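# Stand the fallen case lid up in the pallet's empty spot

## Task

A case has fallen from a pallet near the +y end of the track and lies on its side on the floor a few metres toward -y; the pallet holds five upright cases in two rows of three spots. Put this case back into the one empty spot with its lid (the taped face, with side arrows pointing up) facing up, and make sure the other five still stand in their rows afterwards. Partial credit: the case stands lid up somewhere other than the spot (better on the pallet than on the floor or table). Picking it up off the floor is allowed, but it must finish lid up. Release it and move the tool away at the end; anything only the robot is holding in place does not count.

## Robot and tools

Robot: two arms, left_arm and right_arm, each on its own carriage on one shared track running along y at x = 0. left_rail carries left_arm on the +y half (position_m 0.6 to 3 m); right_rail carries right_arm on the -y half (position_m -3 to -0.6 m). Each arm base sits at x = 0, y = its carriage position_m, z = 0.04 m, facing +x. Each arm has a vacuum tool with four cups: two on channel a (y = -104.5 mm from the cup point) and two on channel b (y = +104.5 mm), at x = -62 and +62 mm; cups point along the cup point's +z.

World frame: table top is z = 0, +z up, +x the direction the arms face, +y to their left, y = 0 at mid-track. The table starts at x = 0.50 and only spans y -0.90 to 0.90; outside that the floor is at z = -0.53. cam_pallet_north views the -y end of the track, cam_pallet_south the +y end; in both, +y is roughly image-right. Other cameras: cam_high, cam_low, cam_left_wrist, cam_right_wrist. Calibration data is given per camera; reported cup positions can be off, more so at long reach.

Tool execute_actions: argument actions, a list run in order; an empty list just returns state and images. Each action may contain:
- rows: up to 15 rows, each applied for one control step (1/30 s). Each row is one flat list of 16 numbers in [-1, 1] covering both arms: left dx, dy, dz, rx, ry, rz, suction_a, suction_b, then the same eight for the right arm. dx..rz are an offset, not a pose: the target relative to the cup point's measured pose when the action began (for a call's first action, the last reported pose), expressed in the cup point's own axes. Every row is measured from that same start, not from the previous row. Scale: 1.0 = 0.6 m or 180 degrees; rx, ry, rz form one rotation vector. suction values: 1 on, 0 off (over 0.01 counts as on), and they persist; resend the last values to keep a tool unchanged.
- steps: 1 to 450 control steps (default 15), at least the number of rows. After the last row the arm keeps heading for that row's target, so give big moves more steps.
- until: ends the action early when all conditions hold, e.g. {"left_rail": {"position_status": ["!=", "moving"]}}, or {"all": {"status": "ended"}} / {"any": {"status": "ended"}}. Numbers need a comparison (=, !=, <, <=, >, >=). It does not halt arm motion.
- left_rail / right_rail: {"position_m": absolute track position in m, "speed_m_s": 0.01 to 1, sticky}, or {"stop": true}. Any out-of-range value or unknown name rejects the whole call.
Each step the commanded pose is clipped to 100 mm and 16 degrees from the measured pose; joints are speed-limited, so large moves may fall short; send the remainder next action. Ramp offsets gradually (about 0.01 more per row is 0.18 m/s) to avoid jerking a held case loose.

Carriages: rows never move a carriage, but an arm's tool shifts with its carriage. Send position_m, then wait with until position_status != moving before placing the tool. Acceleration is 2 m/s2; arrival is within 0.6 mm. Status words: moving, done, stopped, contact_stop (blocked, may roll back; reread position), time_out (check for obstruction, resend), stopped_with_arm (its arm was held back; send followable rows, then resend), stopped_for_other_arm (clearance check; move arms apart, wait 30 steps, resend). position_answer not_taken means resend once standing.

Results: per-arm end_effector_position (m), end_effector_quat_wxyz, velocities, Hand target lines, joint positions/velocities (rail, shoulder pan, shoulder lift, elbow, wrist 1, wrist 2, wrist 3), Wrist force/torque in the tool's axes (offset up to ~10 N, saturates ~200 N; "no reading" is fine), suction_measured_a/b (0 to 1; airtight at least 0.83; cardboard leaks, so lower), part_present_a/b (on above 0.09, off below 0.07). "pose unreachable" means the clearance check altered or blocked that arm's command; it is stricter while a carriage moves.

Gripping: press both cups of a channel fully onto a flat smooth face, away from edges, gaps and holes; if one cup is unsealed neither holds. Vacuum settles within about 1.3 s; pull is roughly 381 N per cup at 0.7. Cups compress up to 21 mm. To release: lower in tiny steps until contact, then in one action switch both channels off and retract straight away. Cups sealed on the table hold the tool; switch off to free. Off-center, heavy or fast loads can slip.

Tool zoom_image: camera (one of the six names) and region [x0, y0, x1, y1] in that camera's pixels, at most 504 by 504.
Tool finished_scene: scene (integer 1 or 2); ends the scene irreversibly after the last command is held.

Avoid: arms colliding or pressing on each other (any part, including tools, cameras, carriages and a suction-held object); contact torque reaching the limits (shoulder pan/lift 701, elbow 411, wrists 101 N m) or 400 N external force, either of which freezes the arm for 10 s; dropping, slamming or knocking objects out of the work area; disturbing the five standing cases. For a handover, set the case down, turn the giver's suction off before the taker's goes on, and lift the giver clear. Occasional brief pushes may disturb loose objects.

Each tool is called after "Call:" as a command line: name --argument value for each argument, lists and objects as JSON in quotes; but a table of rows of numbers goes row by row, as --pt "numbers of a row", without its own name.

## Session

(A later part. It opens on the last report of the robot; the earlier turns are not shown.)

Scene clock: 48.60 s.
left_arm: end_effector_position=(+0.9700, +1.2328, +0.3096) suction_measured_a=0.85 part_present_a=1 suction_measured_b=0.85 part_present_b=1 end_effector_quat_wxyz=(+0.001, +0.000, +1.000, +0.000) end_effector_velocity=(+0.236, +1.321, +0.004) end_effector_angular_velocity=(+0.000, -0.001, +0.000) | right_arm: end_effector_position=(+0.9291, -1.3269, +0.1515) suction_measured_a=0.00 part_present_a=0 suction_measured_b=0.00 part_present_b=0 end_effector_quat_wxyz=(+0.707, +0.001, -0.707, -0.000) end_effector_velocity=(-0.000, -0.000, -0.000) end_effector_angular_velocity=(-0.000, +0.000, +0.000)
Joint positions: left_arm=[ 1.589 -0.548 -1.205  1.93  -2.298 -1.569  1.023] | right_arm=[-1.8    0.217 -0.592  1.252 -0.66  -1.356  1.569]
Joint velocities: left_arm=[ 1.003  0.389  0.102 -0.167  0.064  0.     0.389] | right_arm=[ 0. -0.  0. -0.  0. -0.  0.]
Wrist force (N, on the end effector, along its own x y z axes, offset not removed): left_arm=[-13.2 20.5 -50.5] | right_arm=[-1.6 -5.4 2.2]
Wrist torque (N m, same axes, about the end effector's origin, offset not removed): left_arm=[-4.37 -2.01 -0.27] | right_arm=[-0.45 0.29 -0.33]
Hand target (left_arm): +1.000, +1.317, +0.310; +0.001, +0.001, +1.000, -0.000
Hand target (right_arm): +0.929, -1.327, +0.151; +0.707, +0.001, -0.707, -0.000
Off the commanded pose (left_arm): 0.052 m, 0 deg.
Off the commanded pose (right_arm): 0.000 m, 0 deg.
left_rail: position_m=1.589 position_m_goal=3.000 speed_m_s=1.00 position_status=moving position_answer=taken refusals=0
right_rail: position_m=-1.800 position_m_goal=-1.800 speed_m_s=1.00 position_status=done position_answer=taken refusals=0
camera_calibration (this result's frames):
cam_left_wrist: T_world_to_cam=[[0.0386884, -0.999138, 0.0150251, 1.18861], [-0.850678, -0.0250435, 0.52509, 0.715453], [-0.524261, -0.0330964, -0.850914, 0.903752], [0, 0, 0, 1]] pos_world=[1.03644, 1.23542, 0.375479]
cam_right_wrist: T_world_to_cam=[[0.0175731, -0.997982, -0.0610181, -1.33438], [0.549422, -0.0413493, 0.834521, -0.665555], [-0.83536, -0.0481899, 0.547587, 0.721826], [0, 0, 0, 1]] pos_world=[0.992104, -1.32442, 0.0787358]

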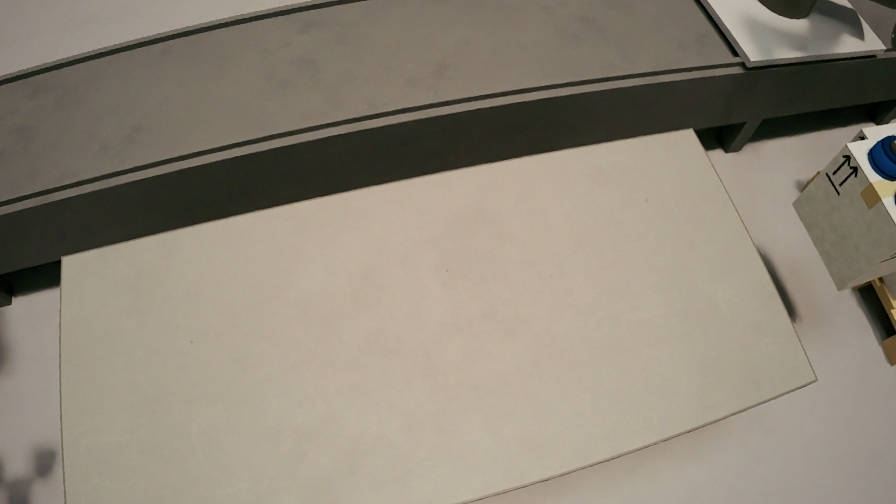

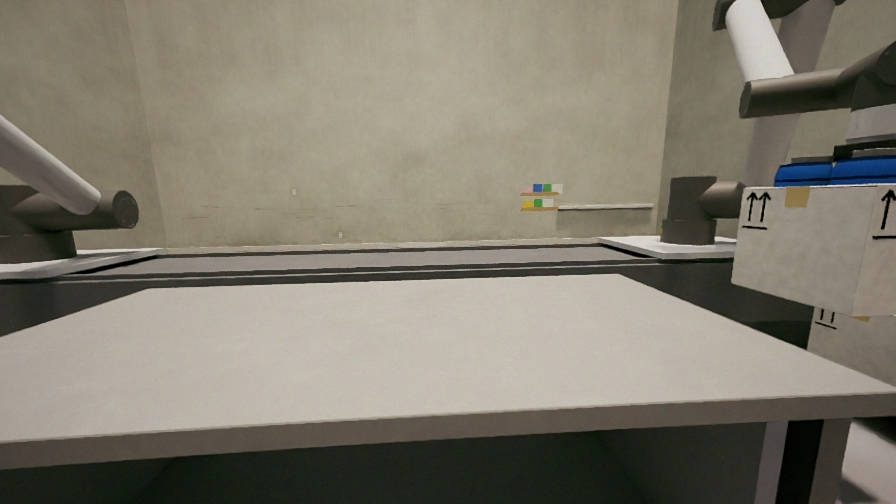

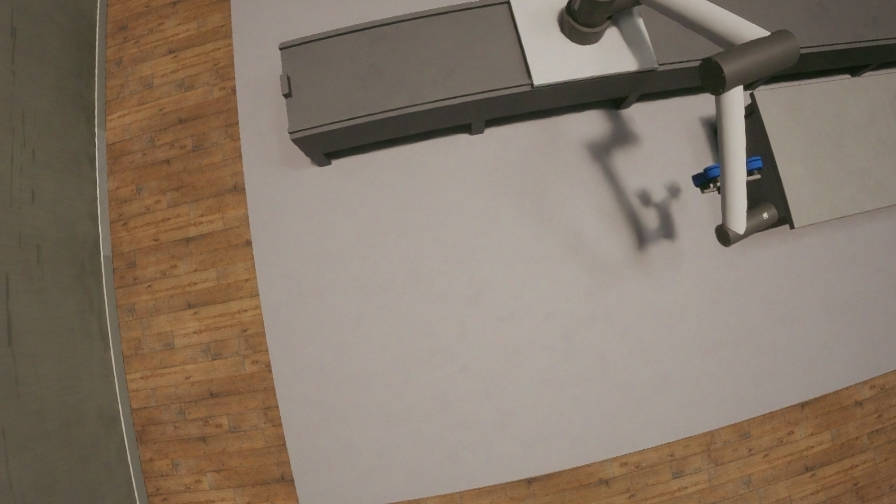

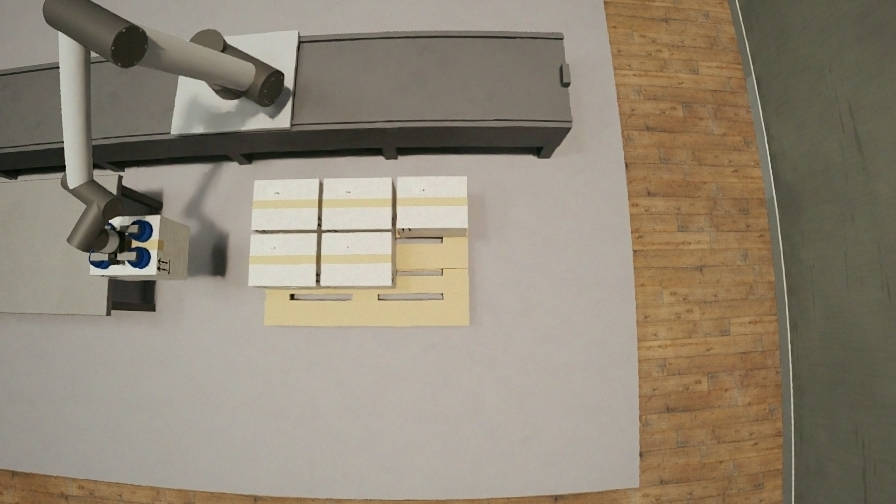

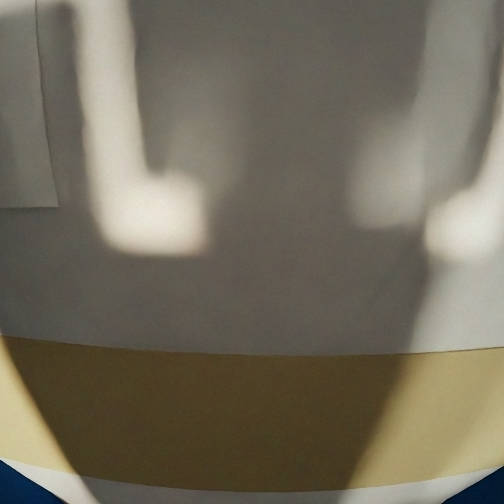

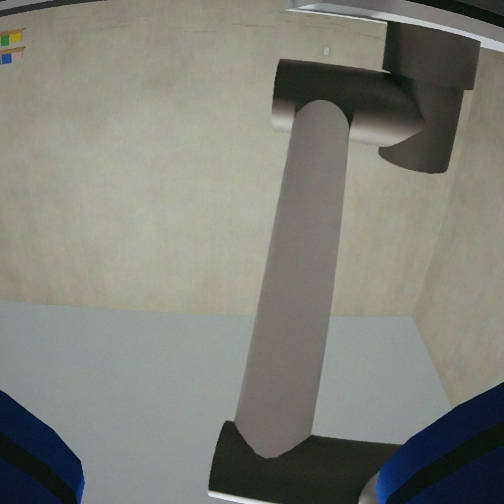

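Call:
execute_actions --actions '[]'

Call:
zoom_image --camera "cam_pallet_south" --region '[310, 165, 490, 335]'

Scene clock: 50.20 s.
left_arm: end_effector_position=(+1.0003, +2.6802, +0.3099) suction_measured_a=0.85 part_present_a=1 suction_measured_b=0.85 part_present_b=1 end_effector_quat_wxyz=(+0.001, +0.001, +1.000, -0.000) end_effector_velocity=(+0.000, +0.125, +0.000) end_effector_angular_velocity=(-0.000, -0.001, -0.000) | right_arm: end_effector_position=(+0.9291, -1.3269, +0.1515) suction_measured_a=0.00 part_present_a=0 suction_measured_b=0.00 part_present_b=0 end_effector_quat_wxyz=(+0.707, +0.001, -0.707, -0.000) end_effector_velocity=(+0.000, -0.000, +0.000) end_effector_angular_velocity=(+0.000, -0.000, -0.000)
Joint positions: left_arm=[ 2.996 -0.499 -1.19   1.907 -2.289 -1.571  1.074] | right_arm=[-1.8    0.217 -0.592  1.252 -0.66  -1.356  1.569]
Joint velocities: left_arm=[ 0.125 -0.     0.    -0.    -0.001  0.     0.   ] | right_arm=[ 0. -0. -0.  0. -0.  0. -0.]
Wrist force (N, on the end effector, along its own x y z axes, offset not removed): left_arm=[3.4 10.2 -48.9] | right_arm=[-0.4 -6.6 0.3]
Wrist torque (N m, same axes, about the end effector's origin, offset not removed): left_arm=[-4.80 -1.03 -0.05] | right_arm=[-0.69 0.10 -0.35]
Hand target (left_arm): +1.000, +2.684, +0.310; +0.001, +0.001, +1.000, -0.000
Hand target (right_arm): +0.929, -1.327, +0.151; +0.707, +0.001, -0.707, -0.000
Off the commanded pose (left_arm): 0.004 m, 0 deg.
Off the commanded pose (right_arm): 0.000 m, 0 deg.
left_rail: position_m=2.996 position_m_goal=3.000 speed_m_s=1.00 position_status=moving position_answer=taken refusals=0
right_rail: position_m=-1.800 position_m_goal=-1.800 speed_m_s=1.00 position_status=done position_answer=taken refusals=0
camera_calibration (this result's frames):
cam_left_wrist: T_world_to_cam=[[0.0371414, -0.999184, 0.0159007, 2.63504], [-0.850246, -0.0232365, 0.525872, 0.771826], [-0.525074, -0.0330511, -0.850415, 0.96834], [0, 0, 0, 1]] pos_world=[1.06682, 2.68283, 0.37571]
cam_right_wrist: T_world_to_cam=[[0.0175731, -0.997982, -0.0610183, -1.33438], [0.549422, -0.0413494, 0.834521, -0.665555], [-0.83536, -0.0481899, 0.547587, 0.721826], [0, 0, 0, 1]] pos_world=[0.992105, -1.32442, 0.0787358]

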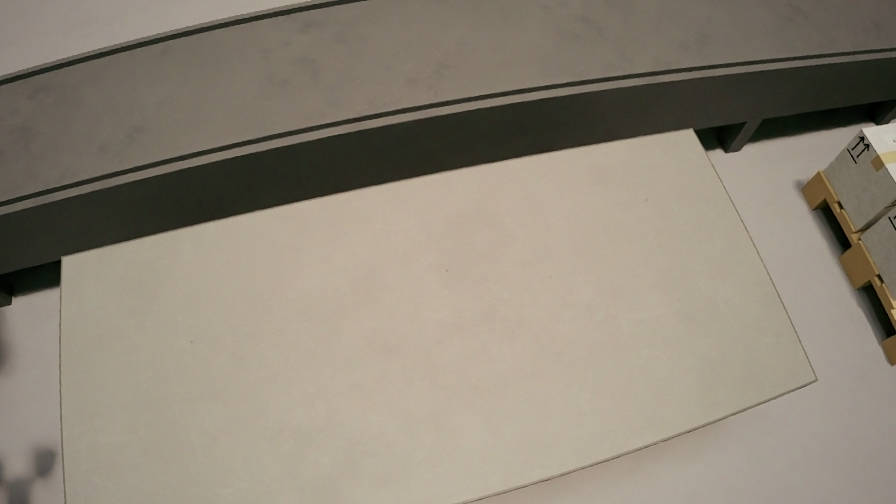

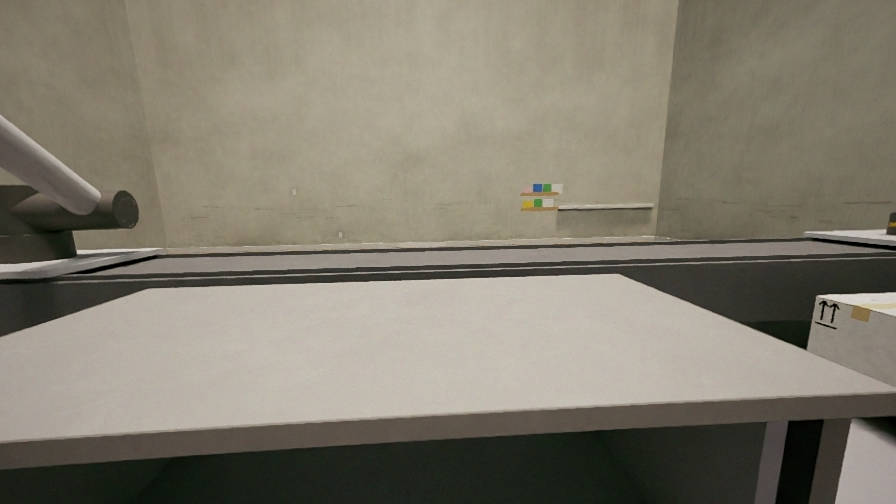

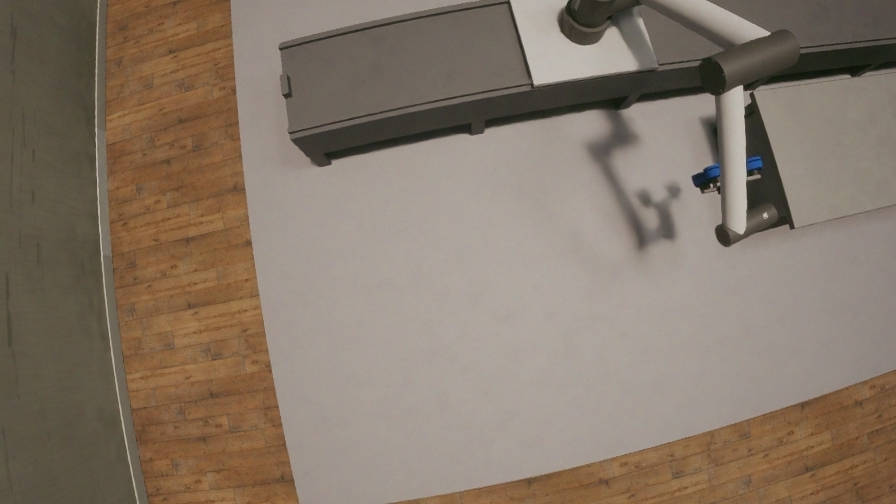

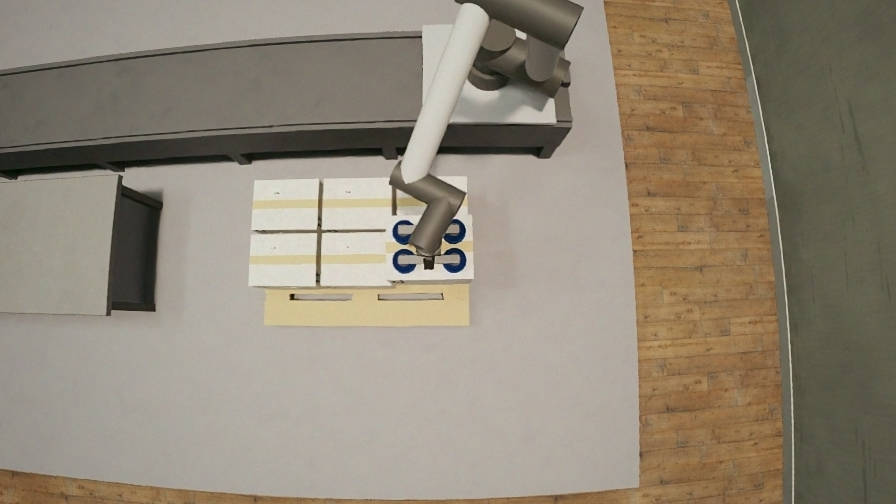

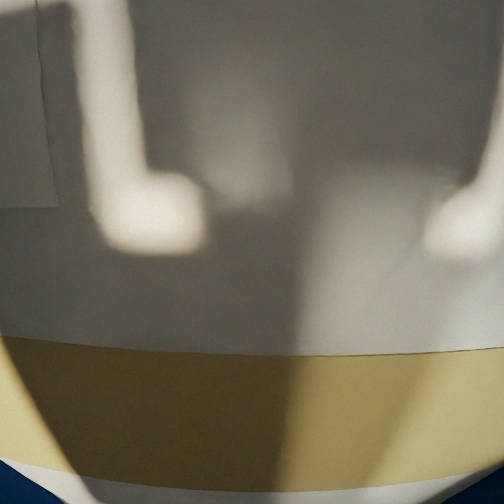

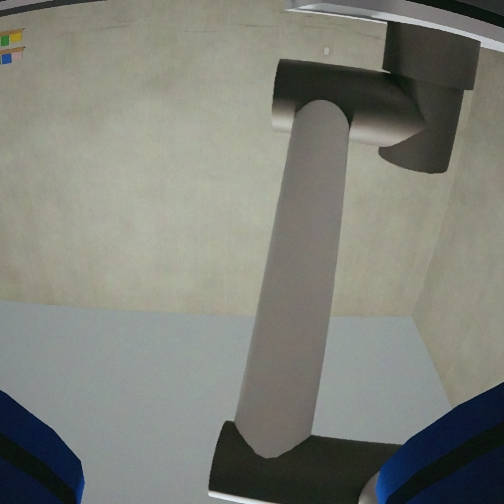

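Region (310, 165, 490, 335) of cam_pallet_south's 896x504 image, scaled by 2.800, with more detail than that image has.

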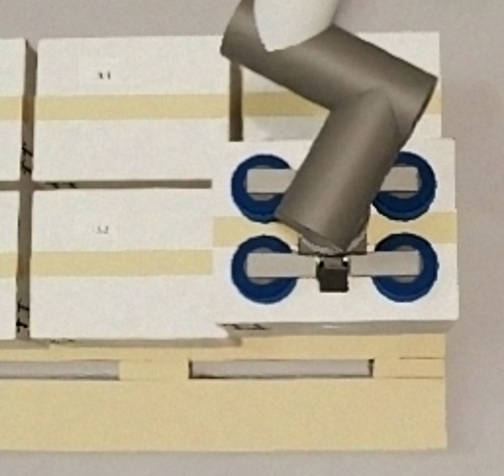

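Rail still finishing; refresh once more.

Call:
execute_actions --actions '[]'

Call:
zoom_image --camera "cam_pallet_south" --region '[375, 200, 485, 300]'

Scene clock: 50.37 s.
left_arm: end_effector_position=(+1.0003, +2.6837, +0.3099) suction_measured_a=0.85 part_present_a=1 suction_measured_b=0.85 part_present_b=1 end_effector_quat_wxyz=(+0.001, +0.001, +1.000, -0.000) end_effector_velocity=(-0.000, -0.001, -0.000) end_effector_angular_velocity=(+0.000, +0.000, -0.001) | right_arm: end_effector_position=(+0.9291, -1.3269, +0.1515) suction_measured_a=0.00 part_present_a=0 suction_measured_b=0.00 part_present_b=0 end_effector_quat_wxyz=(+0.707, +0.001, -0.707, -0.000) end_effector_velocity=(-0.000, +0.000, -0.000) end_effector_angular_velocity=(-0.000, +0.000, +0.000)
Joint positions: left_arm=[ 3.    -0.499 -1.19   1.907 -2.289 -1.571  1.074] | right_arm=[-1.8    0.217 -0.592  1.252 -0.66  -1.356  1.569]
Joint velocities: left_arm=[ 0.    -0.001  0.     0.    -0.    -0.     0.   ] | right_arm=[ 0.  0.  0. -0. -0. -0. -0.]
Wrist force (N, on the end effector, along its own x y z axes, offset not removed): left_arm=[-0.2 6.3 -52.9] | right_arm=[-1.2 -3.8 4.2]
Wrist torque (N m, same axes, about the end effector's origin, offset not removed): left_arm=[-1.92 -0.47 0.04] | right_arm=[-0.26 0.20 -0.33]
Hand target (left_arm): +1.000, +2.684, +0.310; +0.001, +0.001, +1.000, -0.000
Hand target (right_arm): +0.929, -1.327, +0.151; +0.707, +0.001, -0.707, -0.000
Off the commanded pose (left_arm): 0.004 m, 0 deg.
Off the commanded pose (right_arm): 0.000 m, 0 deg.
left_rail: position_m=3.000 position_m_goal=3.000 speed_m_s=1.00 position_status=done position_answer=taken refusals=0
right_rail: position_m=-1.800 position_m_goal=-1.800 speed_m_s=1.00 position_status=done position_answer=taken refusals=0
camera_calibration (this result's frames):
cam_left_wrist: T_world_to_cam=[[0.036922, -0.999189, 0.016056, 2.63869], [-0.850304, -0.0229715, 0.52579, 0.771242], [-0.524995, -0.0330657, -0.850463, 0.96844], [0, 0, 0, 1]] pos_world=[1.06679, 2.68629, 0.375744]
cam_right_wrist: T_world_to_cam=[[0.0175728, -0.997982, -0.0610183, -1.33438], [0.549422, -0.0413495, 0.834521, -0.665555], [-0.83536, -0.0481897, 0.547587, 0.721826], [0, 0, 0, 1]] pos_world=[0.992104, -1.32442, 0.0787359]

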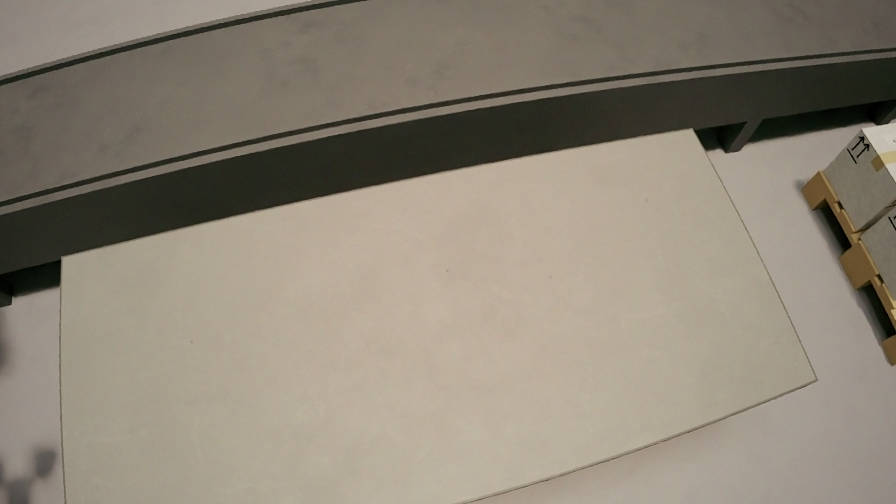

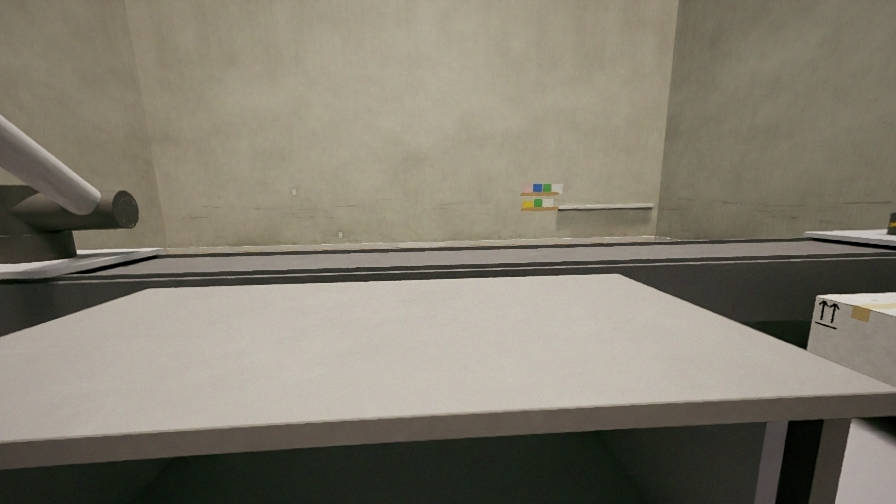

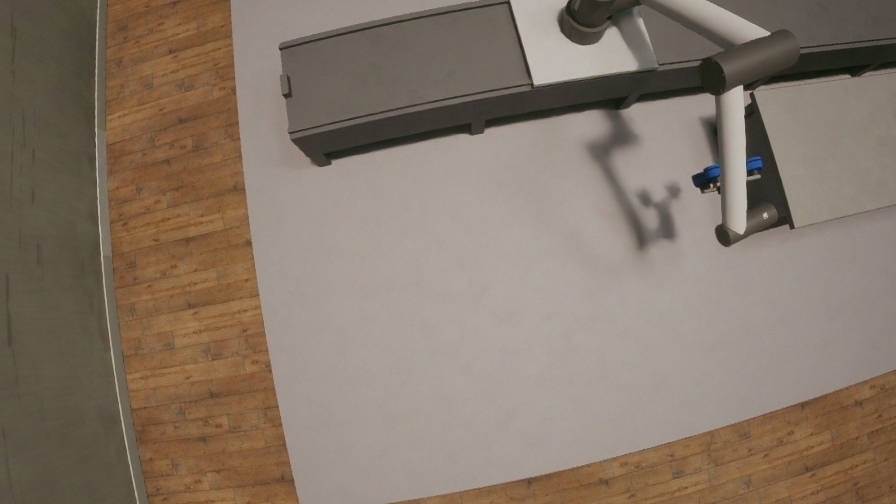

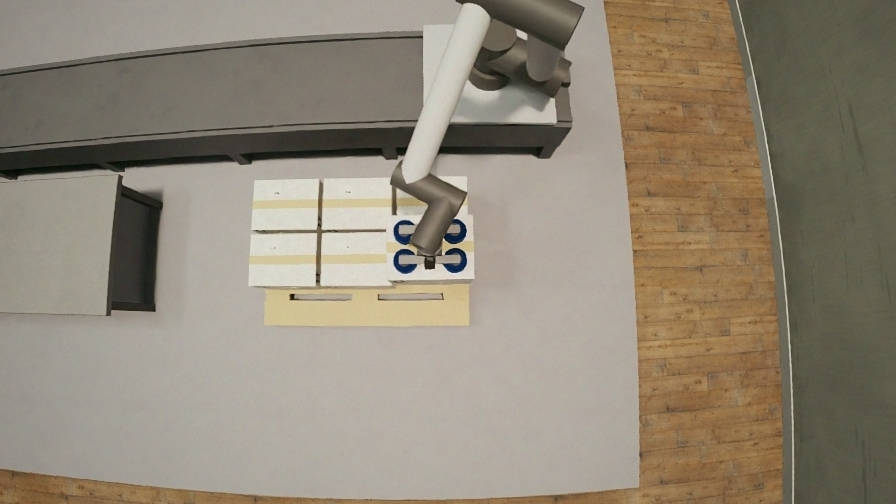

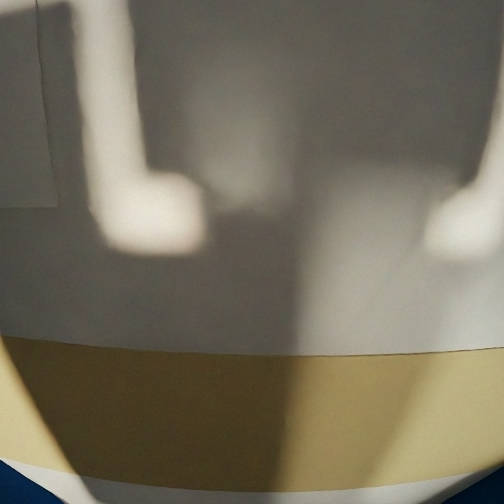

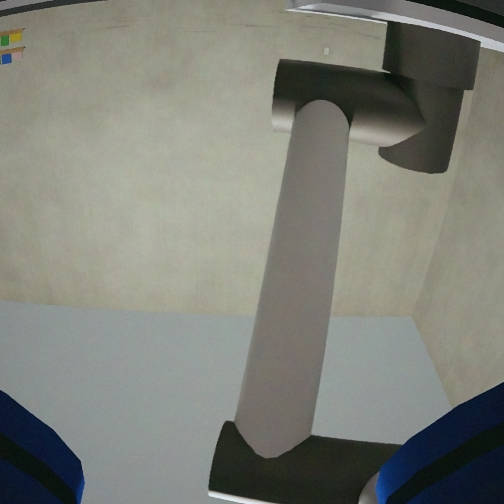

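Region (375, 200, 485, 300) of cam_pallet_south's 896x504 image, scaled by 4.582, with more detail than that image has; it fills the top 458 rows of this view, and the rest is white.

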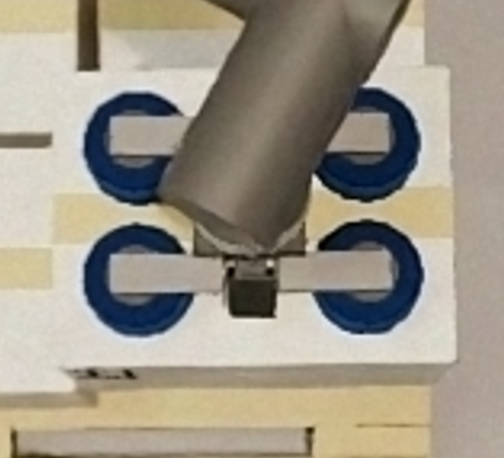

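Call:
execute_actions --actions '[{"rows": [[0,0.0003,0.001,0,0,0,1,1,0,0,0,0,0,0,0,0],[0,0.001,0.004,0,0,0,1,1,0,0,0,0,0,0,0,0],[0,0.0022,0.009,0,0,0,1,1,0,0,0,0,0,0,0,0],[0,0.0035,0.016,0,0,0,1,1,0,0,0,0,0,0,0,0],[0,0.005,0.025,0,0,0,1,1,0,0,0,0,0,0,0,0],[0,0.0065,0.036,0,0,0,1,1,0,0,0,0,0,0,0,0],[0,0.0078,0.049,0,0,0,1,1,0,0,0,0,0,0,0,0],[0,0.009,0.064,0,0,0,1,1,0,0,0,0,0,0,0,0],[0,0.0097,0.081,0,0,0,1,1,0,0,0,0,0,0,0,0],[0,0.01,0.1,0,0,0,1,1,0,0,0,0,0,0,0,0],[0,0.01,0.121,0,0,0,1,1,0,0,0,0,0,0,0,0],[0,0.01,0.144,0,0,0,1,1,0,0,0,0,0,0,0,0],[0,0.01,0.169,0,0,0,1,1,0,0,0,0,0,0,0,0],[0,0.01,0.196,0,0,0,1,1,0,0,0,0,0,0,0,0],[0,0.01,0.7,0,0,0,1,1,0,0,0,0,0,0,0,0]], "steps": 32}]'

Scene clock: 52.23 s.
left_arm: end_effector_position=(+0.9906, +2.6936, -0.0362) suction_measured_a=0.85 part_present_a=1 suction_measured_b=0.85 part_present_b=1 end_effector_quat_wxyz=(-0.002, +0.001, +1.000, +0.001) end_effector_velocity=(+0.019, -0.010, -0.467) end_effector_angular_velocity=(-0.004, -0.007, +0.001) | right_arm: end_effector_position=(+0.9291, -1.3269, +0.1515) suction_measured_a=0.00 part_present_a=0 suction_measured_b=0.00 part_present_b=0 end_effector_quat_wxyz=(+0.707, +0.001, -0.707, -0.000) end_effector_velocity=(+0.000, -0.000, +0.000) end_effector_angular_velocity=(+0.000, -0.000, -0.000)
Joint positions: left_arm=[ 3.    -0.495 -0.847  2.011 -2.731 -1.571  1.078] | right_arm=[-1.8    0.217 -0.592  1.252 -0.66  -1.356  1.569]
Joint velocities: left_arm=[ 0.     0.001  0.561 -0.048 -0.521  0.     0.   ] | right_arm=[ 0. -0. -0.  0. -0.  0. -0.]
Wrist force (N, on the end effector, along its own x y z axes, offset not removed): left_arm=[-0.8 -5.8 -49.7] | right_arm=[-1.2 -5.0 2.7]
Wrist torque (N m, same axes, about the end effector's origin, offset not removed): left_arm=[-3.24 0.09 -0.09] | right_arm=[-0.40 0.17 -0.37]
Hand target (left_arm): +0.993, +2.693, -0.105; -0.001, +0.001, +1.000, +0.001
Hand target (right_arm): +0.929, -1.327, +0.151; +0.707, +0.001, -0.707, -0.000
Off the commanded pose (left_arm): 0.075 m, 0 deg.
Off the commanded pose (right_arm): 0.000 m, 0 deg.
left_rail: position_m=3.000 position_m_goal=3.000 speed_m_s=1.00 position_status=done position_answer=taken refusals=0
right_rail: position_m=-1.800 position_m_goal=-1.800 speed_m_s=1.00 position_status=done position_answer=taken refusals=0
camera_calibration (this result's frames):
cam_left_wrist: T_world_to_cam=[[0.0370429, -0.999226, 0.0132132, 2.6544], [-0.847524, -0.024408, 0.530195, 0.946501], [-0.529462, -0.0308385, -0.847773, 0.667833], [0, 0, 0, 1]] pos_world=[1.05745, 2.69605, 0.0292667]
cam_right_wrist: T_world_to_cam=[[0.0175729, -0.997982, -0.0610182, -1.33438], [0.549422, -0.0413495, 0.834521, -0.665555], [-0.83536, -0.0481897, 0.547587, 0.721826], [0, 0, 0, 1]] pos_world=[0.992105, -1.32442, 0.0787358]

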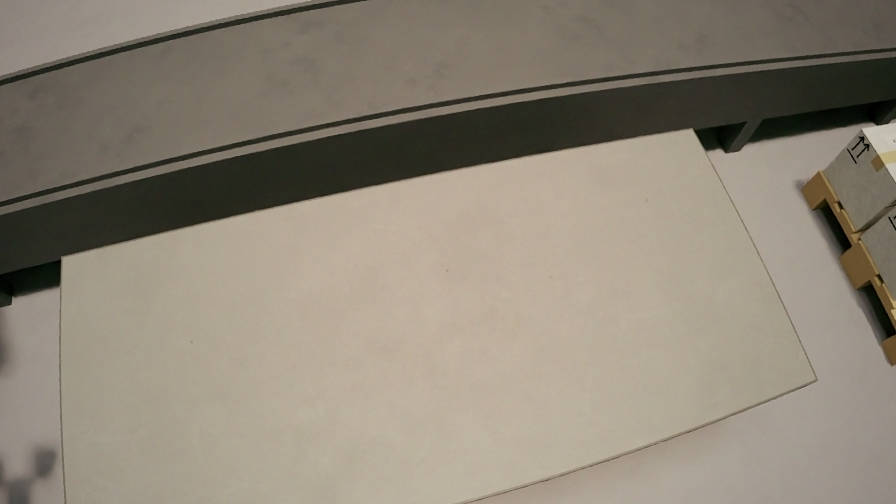

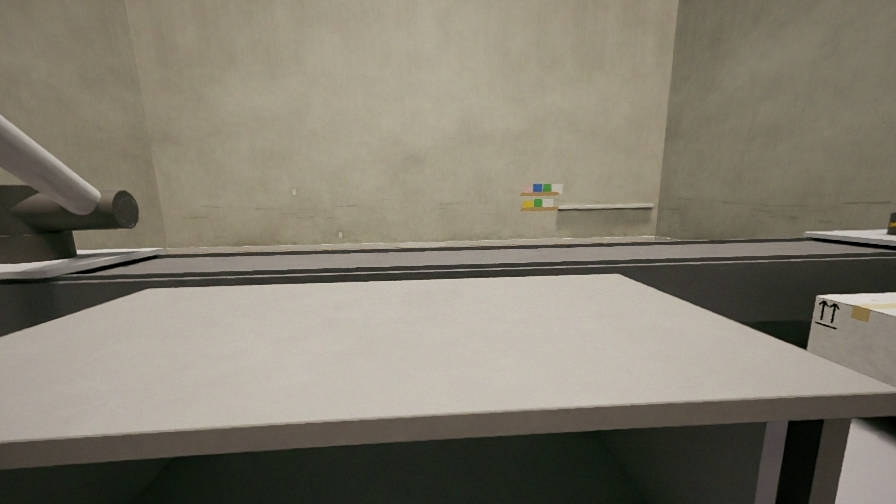

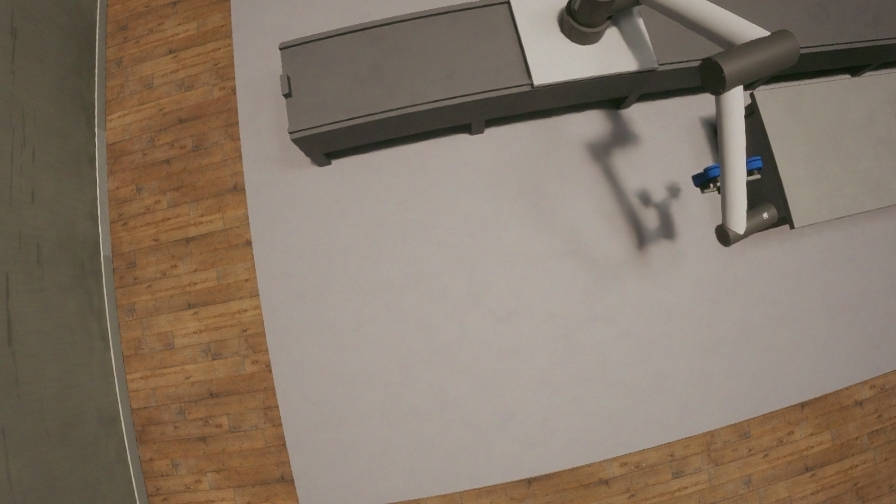

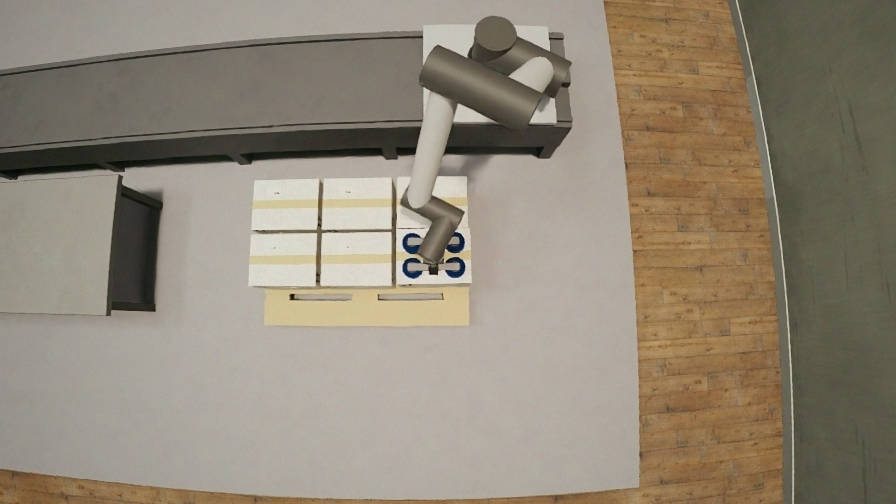

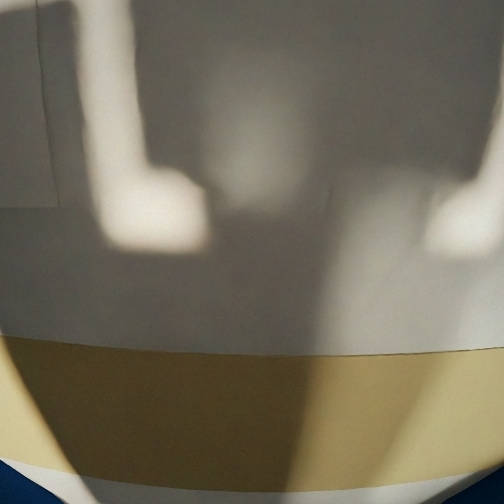

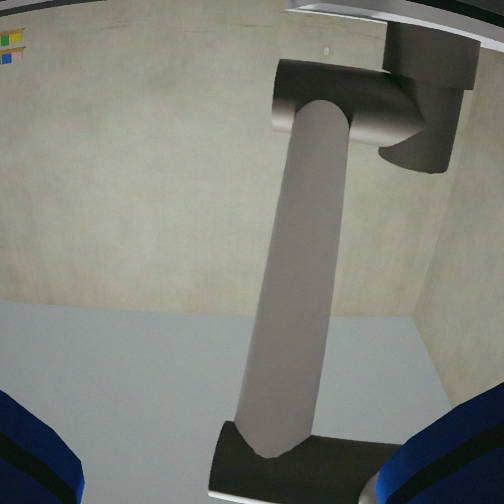

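Call:
execute_actions --actions '[]'

Call:
zoom_image --camera "cam_pallet_south" --region '[375, 200, 485, 300]'

Scene clock: 52.70 s.
left_arm: end_effector_position=(+0.9933, +2.6927, -0.1031) suction_measured_a=0.85 part_present_a=1 suction_measured_b=0.85 part_present_b=1 end_effector_quat_wxyz=(-0.001, +0.001, +1.000, +0.000) end_effector_velocity=(+0.000, +0.000, -0.013) end_effector_angular_velocity=(-0.000, -0.000, +0.000) | right_arm: end_effector_position=(+0.9291, -1.3269, +0.1515) suction_measured_a=0.00 part_present_a=0 suction_measured_b=0.00 part_present_b=0 end_effector_quat_wxyz=(+0.707, +0.001, -0.707, -0.000) end_effector_velocity=(-0.000, -0.000, -0.000) end_effector_angular_velocity=(-0.000, +0.000, -0.000)
Joint positions: left_arm=[ 3.    -0.494 -0.766  2.001 -2.804 -1.571  1.078] | right_arm=[-1.8    0.217 -0.592  1.252 -0.66  -1.356  1.569]
Joint velocities: left_arm=[ 0.     0.     0.016 -0.002 -0.014  0.     0.   ] | right_arm=[ 0. -0.  0. -0. -0.  0. -0.]
Wrist force (N, on the end effector, along its own x y z axes, offset not removed): left_arm=[-3.7 -2.4 -49.9] | right_arm=[-0.7 -5.3 0.6]
Wrist torque (N m, same axes, about the end effector's origin, offset not removed): left_arm=[-2.95 -0.10 -0.03] | right_arm=[-0.47 0.15 -0.39]
Hand target (left_arm): +0.993, +2.693, -0.105; -0.001, +0.001, +1.000, +0.001
Hand target (right_arm): +0.929, -1.327, +0.151; +0.707, +0.001, -0.707, -0.000
Off the commanded pose (left_arm): 0.011 m, 0 deg.
Off the commanded pose (right_arm): 0.000 m, 0 deg.
left_rail: position_m=3.000 position_m_goal=3.000 speed_m_s=1.00 position_status=done position_answer=taken refusals=0
right_rail: position_m=-1.800 position_m_goal=-1.800 speed_m_s=1.00 position_status=done position_answer=taken refusals=0
camera_calibration (this result's frames):
cam_left_wrist: T_world_to_cam=[[0.0369673, -0.999216, 0.014189, 2.65443], [-0.848541, -0.0238869, 0.52859, 0.983678], [-0.527837, -0.0315806, -0.848759, 0.612913], [0, 0, 0, 1]] pos_world=[1.06008, 2.69521, -0.0374111]
cam_right_wrist: T_world_to_cam=[[0.0175731, -0.997982, -0.0610182, -1.33438], [0.549422, -0.0413494, 0.834521, -0.665555], [-0.83536, -0.0481899, 0.547587, 0.721826], [0, 0, 0, 1]] pos_world=[0.992104, -1.32442, 0.0787359]

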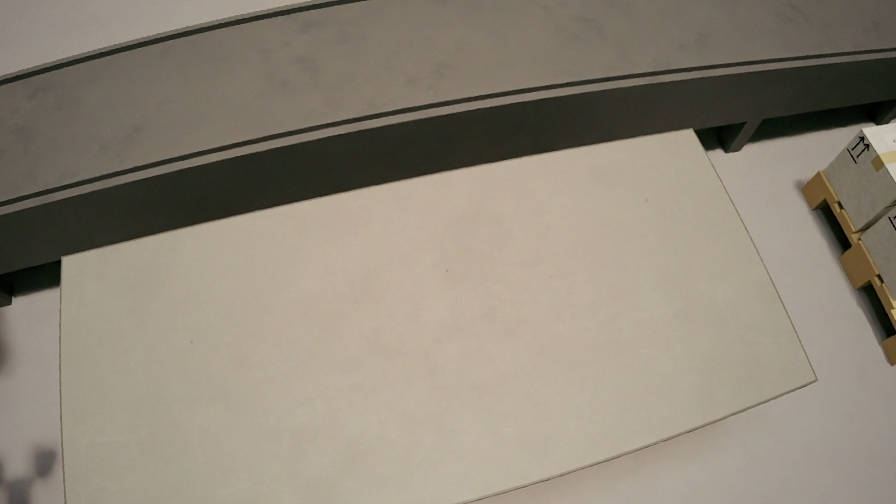

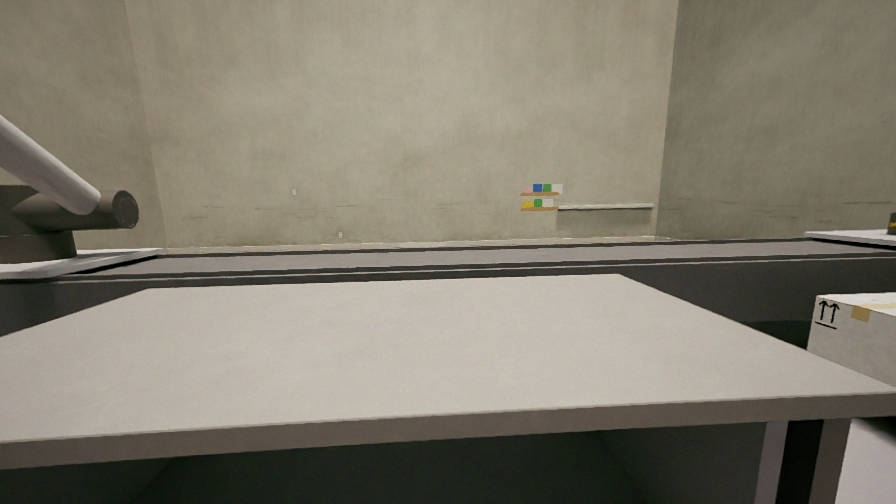

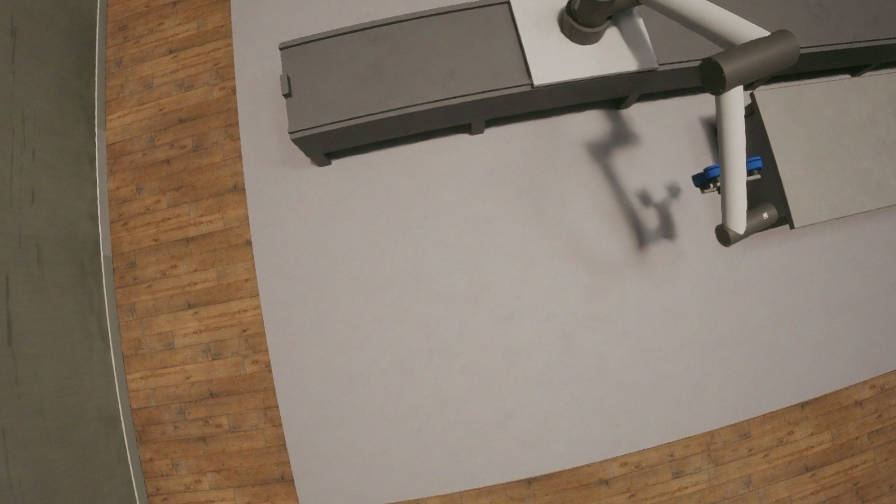

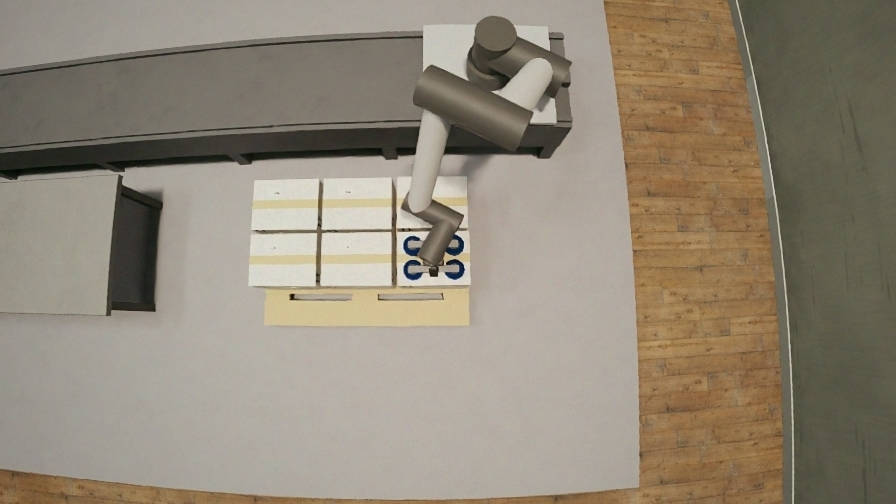

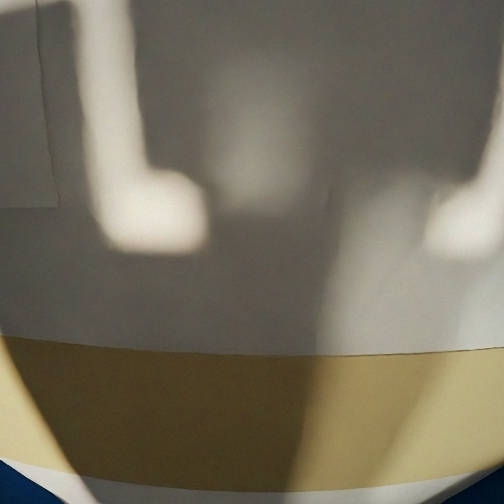

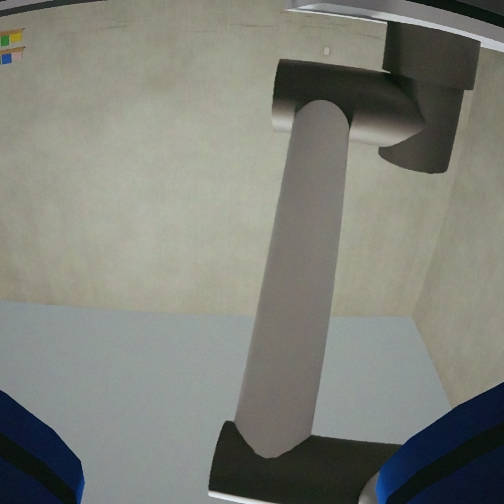

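Region (375, 200, 485, 300) of cam_pallet_south's 896x504 image, scaled by 4.582, with more detail than that image has; it fills the top 458 rows of this view, and the rest is white.

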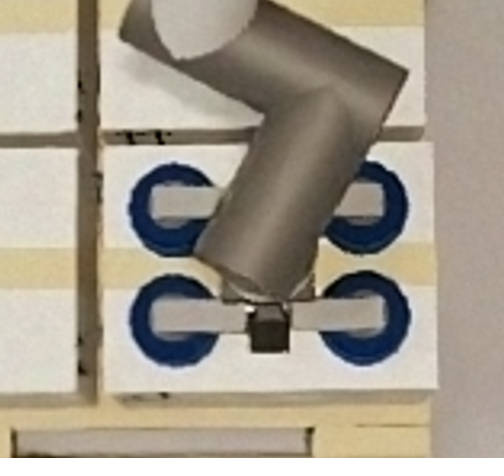

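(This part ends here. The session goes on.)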